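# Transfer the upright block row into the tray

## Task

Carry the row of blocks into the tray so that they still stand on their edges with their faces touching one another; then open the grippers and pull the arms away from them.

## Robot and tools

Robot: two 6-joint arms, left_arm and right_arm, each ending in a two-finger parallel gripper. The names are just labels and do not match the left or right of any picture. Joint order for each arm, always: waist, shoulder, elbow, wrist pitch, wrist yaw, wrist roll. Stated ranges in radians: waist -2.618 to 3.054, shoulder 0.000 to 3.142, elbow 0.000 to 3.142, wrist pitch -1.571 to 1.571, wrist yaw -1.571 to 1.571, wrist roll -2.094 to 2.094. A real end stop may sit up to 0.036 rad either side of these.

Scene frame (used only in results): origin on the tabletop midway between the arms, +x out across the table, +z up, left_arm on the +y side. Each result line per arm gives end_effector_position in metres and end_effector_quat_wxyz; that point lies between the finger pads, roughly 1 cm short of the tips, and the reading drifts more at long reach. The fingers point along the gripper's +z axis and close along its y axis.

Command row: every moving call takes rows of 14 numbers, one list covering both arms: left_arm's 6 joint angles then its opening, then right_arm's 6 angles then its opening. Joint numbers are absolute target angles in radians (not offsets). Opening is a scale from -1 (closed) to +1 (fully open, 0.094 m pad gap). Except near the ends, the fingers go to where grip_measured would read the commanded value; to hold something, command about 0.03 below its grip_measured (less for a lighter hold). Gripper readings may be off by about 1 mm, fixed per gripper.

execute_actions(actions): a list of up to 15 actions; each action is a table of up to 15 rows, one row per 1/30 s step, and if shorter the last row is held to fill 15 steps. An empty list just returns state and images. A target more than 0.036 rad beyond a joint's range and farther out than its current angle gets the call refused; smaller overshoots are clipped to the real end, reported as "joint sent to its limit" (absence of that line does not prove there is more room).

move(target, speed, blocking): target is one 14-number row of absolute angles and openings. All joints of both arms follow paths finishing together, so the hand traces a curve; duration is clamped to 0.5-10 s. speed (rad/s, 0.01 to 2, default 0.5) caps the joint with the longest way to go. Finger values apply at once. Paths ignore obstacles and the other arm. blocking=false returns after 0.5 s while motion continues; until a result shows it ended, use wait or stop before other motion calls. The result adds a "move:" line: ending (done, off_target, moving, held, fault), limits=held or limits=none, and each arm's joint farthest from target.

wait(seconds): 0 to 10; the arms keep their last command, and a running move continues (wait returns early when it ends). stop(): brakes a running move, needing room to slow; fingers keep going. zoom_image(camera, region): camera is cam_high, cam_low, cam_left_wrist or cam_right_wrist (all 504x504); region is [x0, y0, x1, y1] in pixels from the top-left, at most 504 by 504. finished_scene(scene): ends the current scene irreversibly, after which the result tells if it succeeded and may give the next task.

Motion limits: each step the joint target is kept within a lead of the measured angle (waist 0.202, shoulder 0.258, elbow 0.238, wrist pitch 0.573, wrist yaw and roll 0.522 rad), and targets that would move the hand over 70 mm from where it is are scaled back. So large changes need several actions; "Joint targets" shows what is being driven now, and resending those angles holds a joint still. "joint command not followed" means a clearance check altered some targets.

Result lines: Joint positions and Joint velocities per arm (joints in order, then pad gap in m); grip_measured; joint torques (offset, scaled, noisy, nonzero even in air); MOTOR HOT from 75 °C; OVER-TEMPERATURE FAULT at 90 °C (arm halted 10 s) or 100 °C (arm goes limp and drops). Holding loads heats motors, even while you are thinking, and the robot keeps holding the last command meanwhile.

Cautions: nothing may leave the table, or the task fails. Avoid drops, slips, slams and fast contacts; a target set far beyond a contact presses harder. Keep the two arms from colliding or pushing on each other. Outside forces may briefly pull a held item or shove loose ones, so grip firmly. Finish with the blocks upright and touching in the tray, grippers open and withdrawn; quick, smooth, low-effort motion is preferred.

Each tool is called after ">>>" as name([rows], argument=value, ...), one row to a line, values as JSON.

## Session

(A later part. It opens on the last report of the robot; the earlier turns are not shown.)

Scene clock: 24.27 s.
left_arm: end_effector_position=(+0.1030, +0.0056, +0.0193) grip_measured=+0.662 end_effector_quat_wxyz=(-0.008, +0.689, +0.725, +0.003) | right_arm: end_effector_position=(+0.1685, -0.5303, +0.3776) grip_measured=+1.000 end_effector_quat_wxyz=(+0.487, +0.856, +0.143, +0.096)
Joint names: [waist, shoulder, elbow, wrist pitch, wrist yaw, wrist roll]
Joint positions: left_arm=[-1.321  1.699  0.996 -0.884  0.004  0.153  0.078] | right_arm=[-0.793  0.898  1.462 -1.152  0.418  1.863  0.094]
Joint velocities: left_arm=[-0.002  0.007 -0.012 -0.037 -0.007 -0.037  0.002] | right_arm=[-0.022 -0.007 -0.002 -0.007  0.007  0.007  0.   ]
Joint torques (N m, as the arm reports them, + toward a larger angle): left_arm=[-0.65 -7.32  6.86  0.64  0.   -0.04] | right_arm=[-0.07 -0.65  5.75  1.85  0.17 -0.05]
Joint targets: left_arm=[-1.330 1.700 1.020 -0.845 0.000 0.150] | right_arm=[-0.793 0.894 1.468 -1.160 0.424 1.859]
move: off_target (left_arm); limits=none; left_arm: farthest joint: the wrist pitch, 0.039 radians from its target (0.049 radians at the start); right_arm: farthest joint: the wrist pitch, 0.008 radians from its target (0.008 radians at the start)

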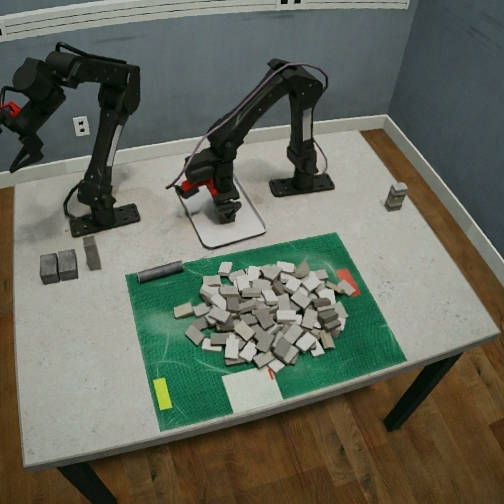

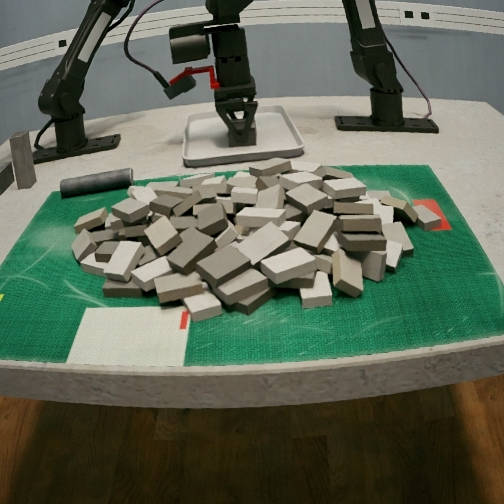

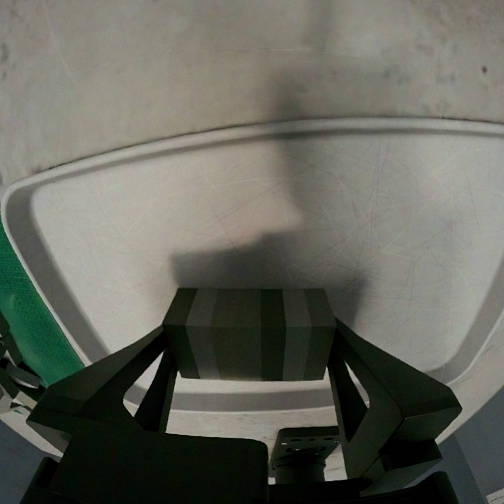

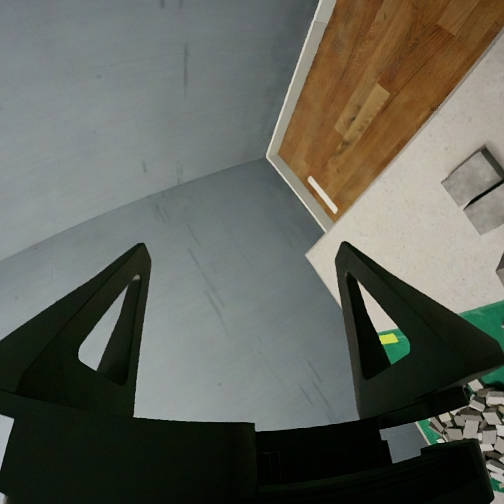

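In contact. Release.

>>> execute_actions([
  [[-1.325,1.7,1.01,-0.87,0,0.15,0.68,-0.793,0.894,1.468,-1.16,0.424,1.859,1]],
  [[-1.325,1.7,1.01,-0.87,0,0.15,1,-0.793,0.894,1.468,-1.16,0.424,1.859,1]],
])

>>> move(target=[-1.325,1.55,1.2,-1.2,0,0.15,1,-0.793,0.894,1.468,-1.16,0.424,1.859,1], speed=0.4)

>>> move(target=[0,1.0,1.0,-1.2,0,0.15,1,-0.793,0.894,1.468,-1.16,0.424,1.859,1], speed=1)

>>> zoom_image(camera="cam_high", region=[160, 150, 280, 260])

Scene clock: 26.53 s.
left_arm: end_effector_position=(+0.1032, +0.0052, +0.0193) grip_measured=+1.000 end_effector_quat_wxyz=(-0.007, +0.689, +0.725, +0.003) | right_arm: end_effector_position=(+0.1685, -0.5303, +0.3776) grip_measured=+1.000 end_effector_quat_wxyz=(+0.487, +0.856, +0.143, +0.096)
Joint names: [waist, shoulder, elbow, wrist pitch, wrist yaw, wrist roll]
Joint positions: left_arm=[-1.321  1.699  0.996 -0.882  0.004  0.153  0.094] | right_arm=[-0.793  0.898  1.462 -1.152  0.418  1.863  0.094]
Joint velocities: left_arm=[ 0.012 -0.007  0.002  0.022  0.095  0.022  0.   ] | right_arm=[ 0.017 -0.007 -0.002  0.007 -0.051  0.051  0.   ]
Joint torques (N m, as the arm reports them, + toward a larger angle): left_arm=[-0.28 -7.24  6.26  0.33  0.   -0.05] | right_arm=[-0.01 -0.31  5.85  1.82  0.2  -0.09]
Joint targets: left_arm=[-1.325 1.700 1.010 -0.870 -0.000 0.150] | right_arm=[-0.793 0.894 1.468 -1.160 0.424 1.859]

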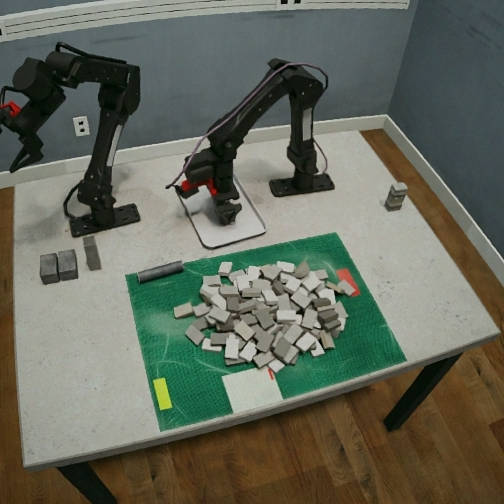

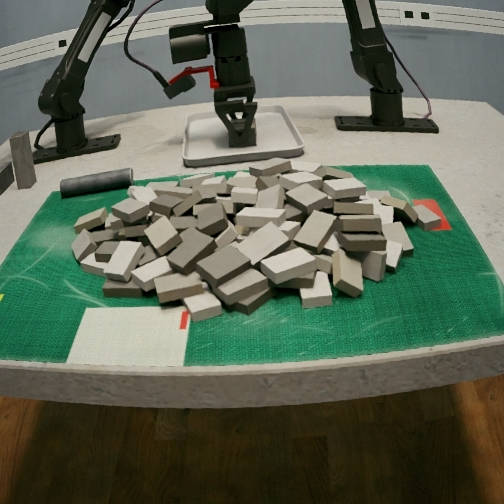

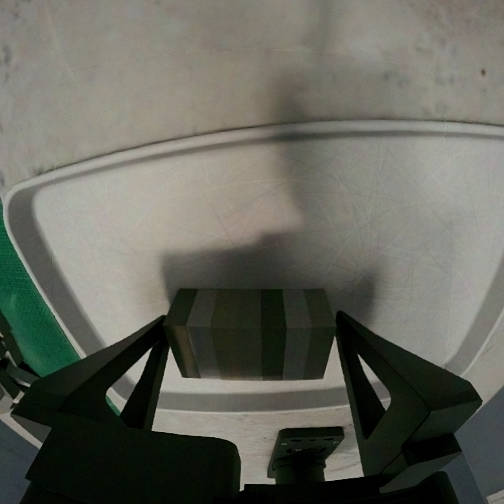

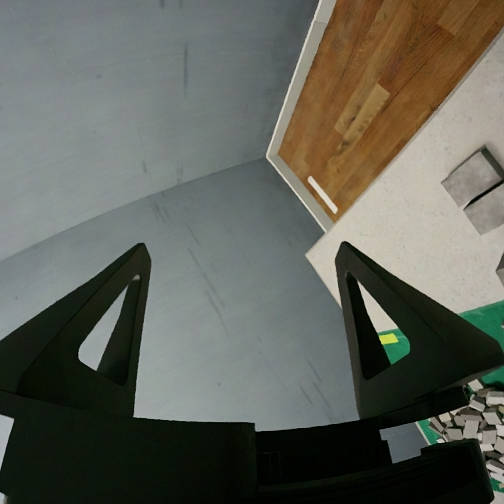

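Scene clock: 28.07 s.
left_arm: end_effector_position=(+0.1007, +0.0172, +0.0942) grip_measured=+1.000 end_effector_quat_wxyz=(-0.010, +0.689, +0.724, +0.004) | right_arm: end_effector_position=(+0.1685, -0.5303, +0.3776) grip_measured=+1.000 end_effector_quat_wxyz=(+0.487, +0.856, +0.143, +0.096)
Joint names: [waist, shoulder, elbow, wrist pitch, wrist yaw, wrist roll]
Joint positions: left_arm=[-1.321  1.569  1.17  -1.192  0.004  0.153  0.094] | right_arm=[-0.793  0.898  1.462 -1.152  0.418  1.863  0.094]
Joint velocities: left_arm=[-0.012 -0.022 -0.007  0.007  0.081 -0.081  0.   ] | right_arm=[ 0.007 -0.017 -0.007  0.051 -0.066 -0.051  0.   ]
Joint torques (N m, as the arm reports them, + toward a larger angle): left_arm=[-0.28 -8.24  7.69  0.08  0.   -0.05] | right_arm=[-0.01 -0.28  5.78  1.88  0.17 -0.1 ]
Joint targets: left_arm=[-1.325 1.550 1.200 -1.200 0.000 0.150] | right_arm=[-0.793 0.894 1.468 -1.160 0.424 1.859]
move: off_target (left_arm); limits=none; left_arm: farthest joint: the elbow, 0.030 radians from its target (0.204 radians at the start); right_arm: farthest joint: the wrist pitch, 0.008 radians from its target (0.008 radians at the start)

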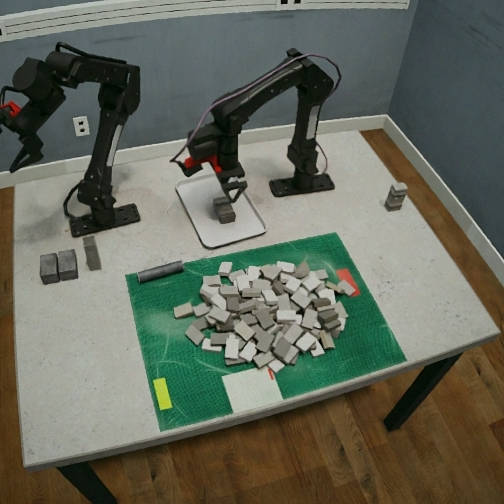

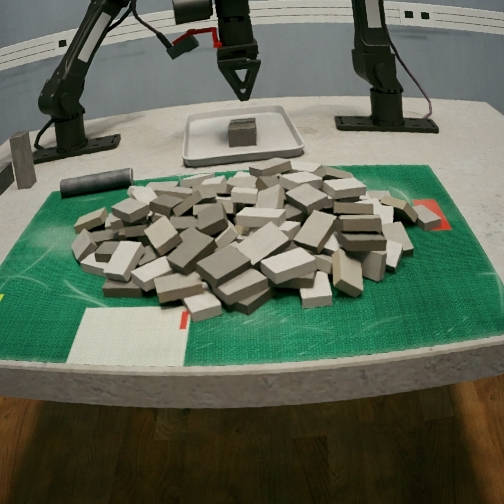

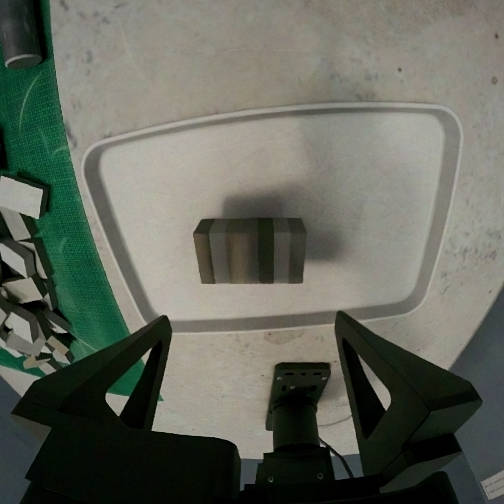

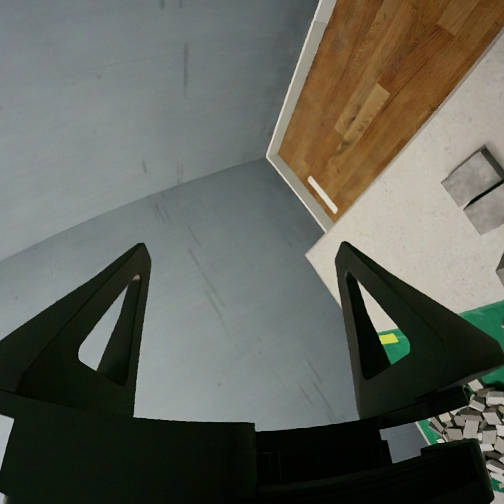

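Scene clock: 29.97 s.
left_arm: end_effector_position=(+0.2641, +0.2649, +0.1706) grip_measured=+1.000 end_effector_quat_wxyz=(+0.184, +0.102, +0.978, +0.011) | right_arm: end_effector_position=(+0.1685, -0.5303, +0.3776) grip_measured=+1.000 end_effector_quat_wxyz=(+0.487, +0.856, +0.143, +0.096)
Joint names: [waist, shoulder, elbow, wrist pitch, wrist yaw, wrist roll]
Joint positions: left_arm=[-0.009  1.021  1.015 -1.195 -0.004  0.153  0.094] | right_arm=[-0.793  0.898  1.462 -1.152  0.418  1.863  0.094]
Joint velocities: left_arm=[-0.017 -0.012 -0.012 -0.007  0.022 -0.022  0.   ] | right_arm=[ 0.022 -0.007 -0.012 -0.022  0.037 -0.066  0.   ]
Joint torques (N m, as the arm reports them, + toward a larger angle): left_arm=[ 0.61 -3.81  5.07  1.01  0.09 -0.05] | right_arm=[ 0.11 -0.3   5.83  1.86  0.2  -0.04]
Joint targets: left_arm=[0.000 1.000 1.000 -1.200 0.000 0.150] | right_arm=[-0.793 0.894 1.468 -1.160 0.424 1.859]
move: off_target (left_arm); limits=none; left_arm: farthest joint: the shoulder, 0.021 radians from its target (0.569 radians at the start); right_arm: farthest joint: the wrist pitch, 0.008 radians from its target (0.008 radians at the start)

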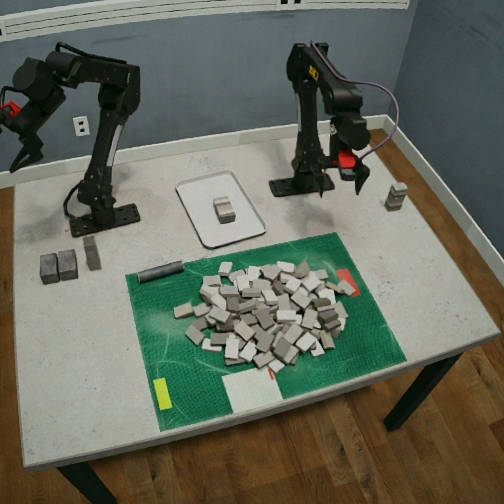

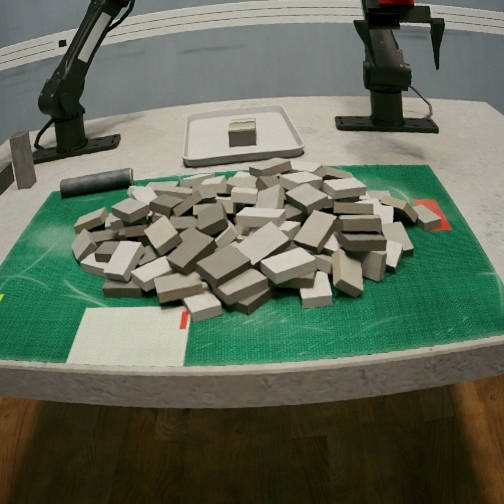

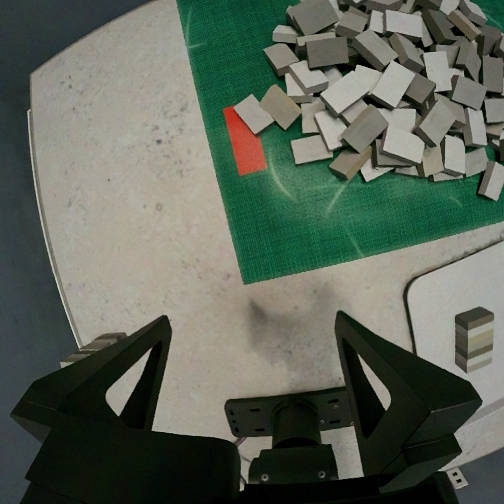

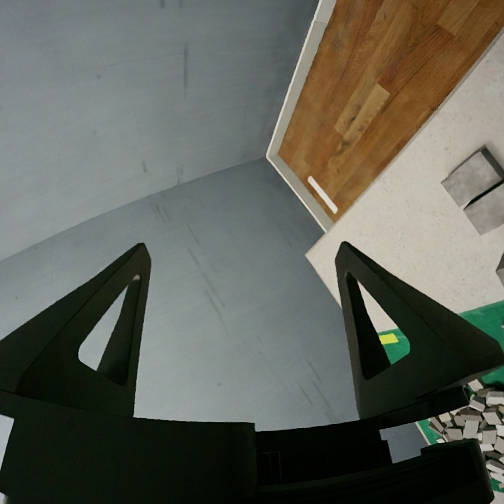

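Region (160, 150, 280, 260) of cam_high's 504x504 image, scaled by 4.200, with more detail than that image has; it fills the top 462 rows of this view, and the rest is white.

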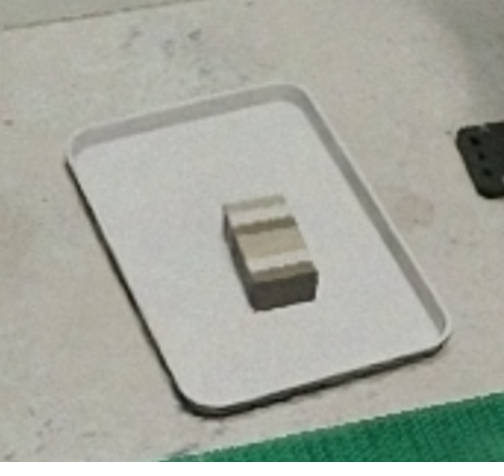

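>>> finished_scene(scene=1)

The scene is finished: the task was done.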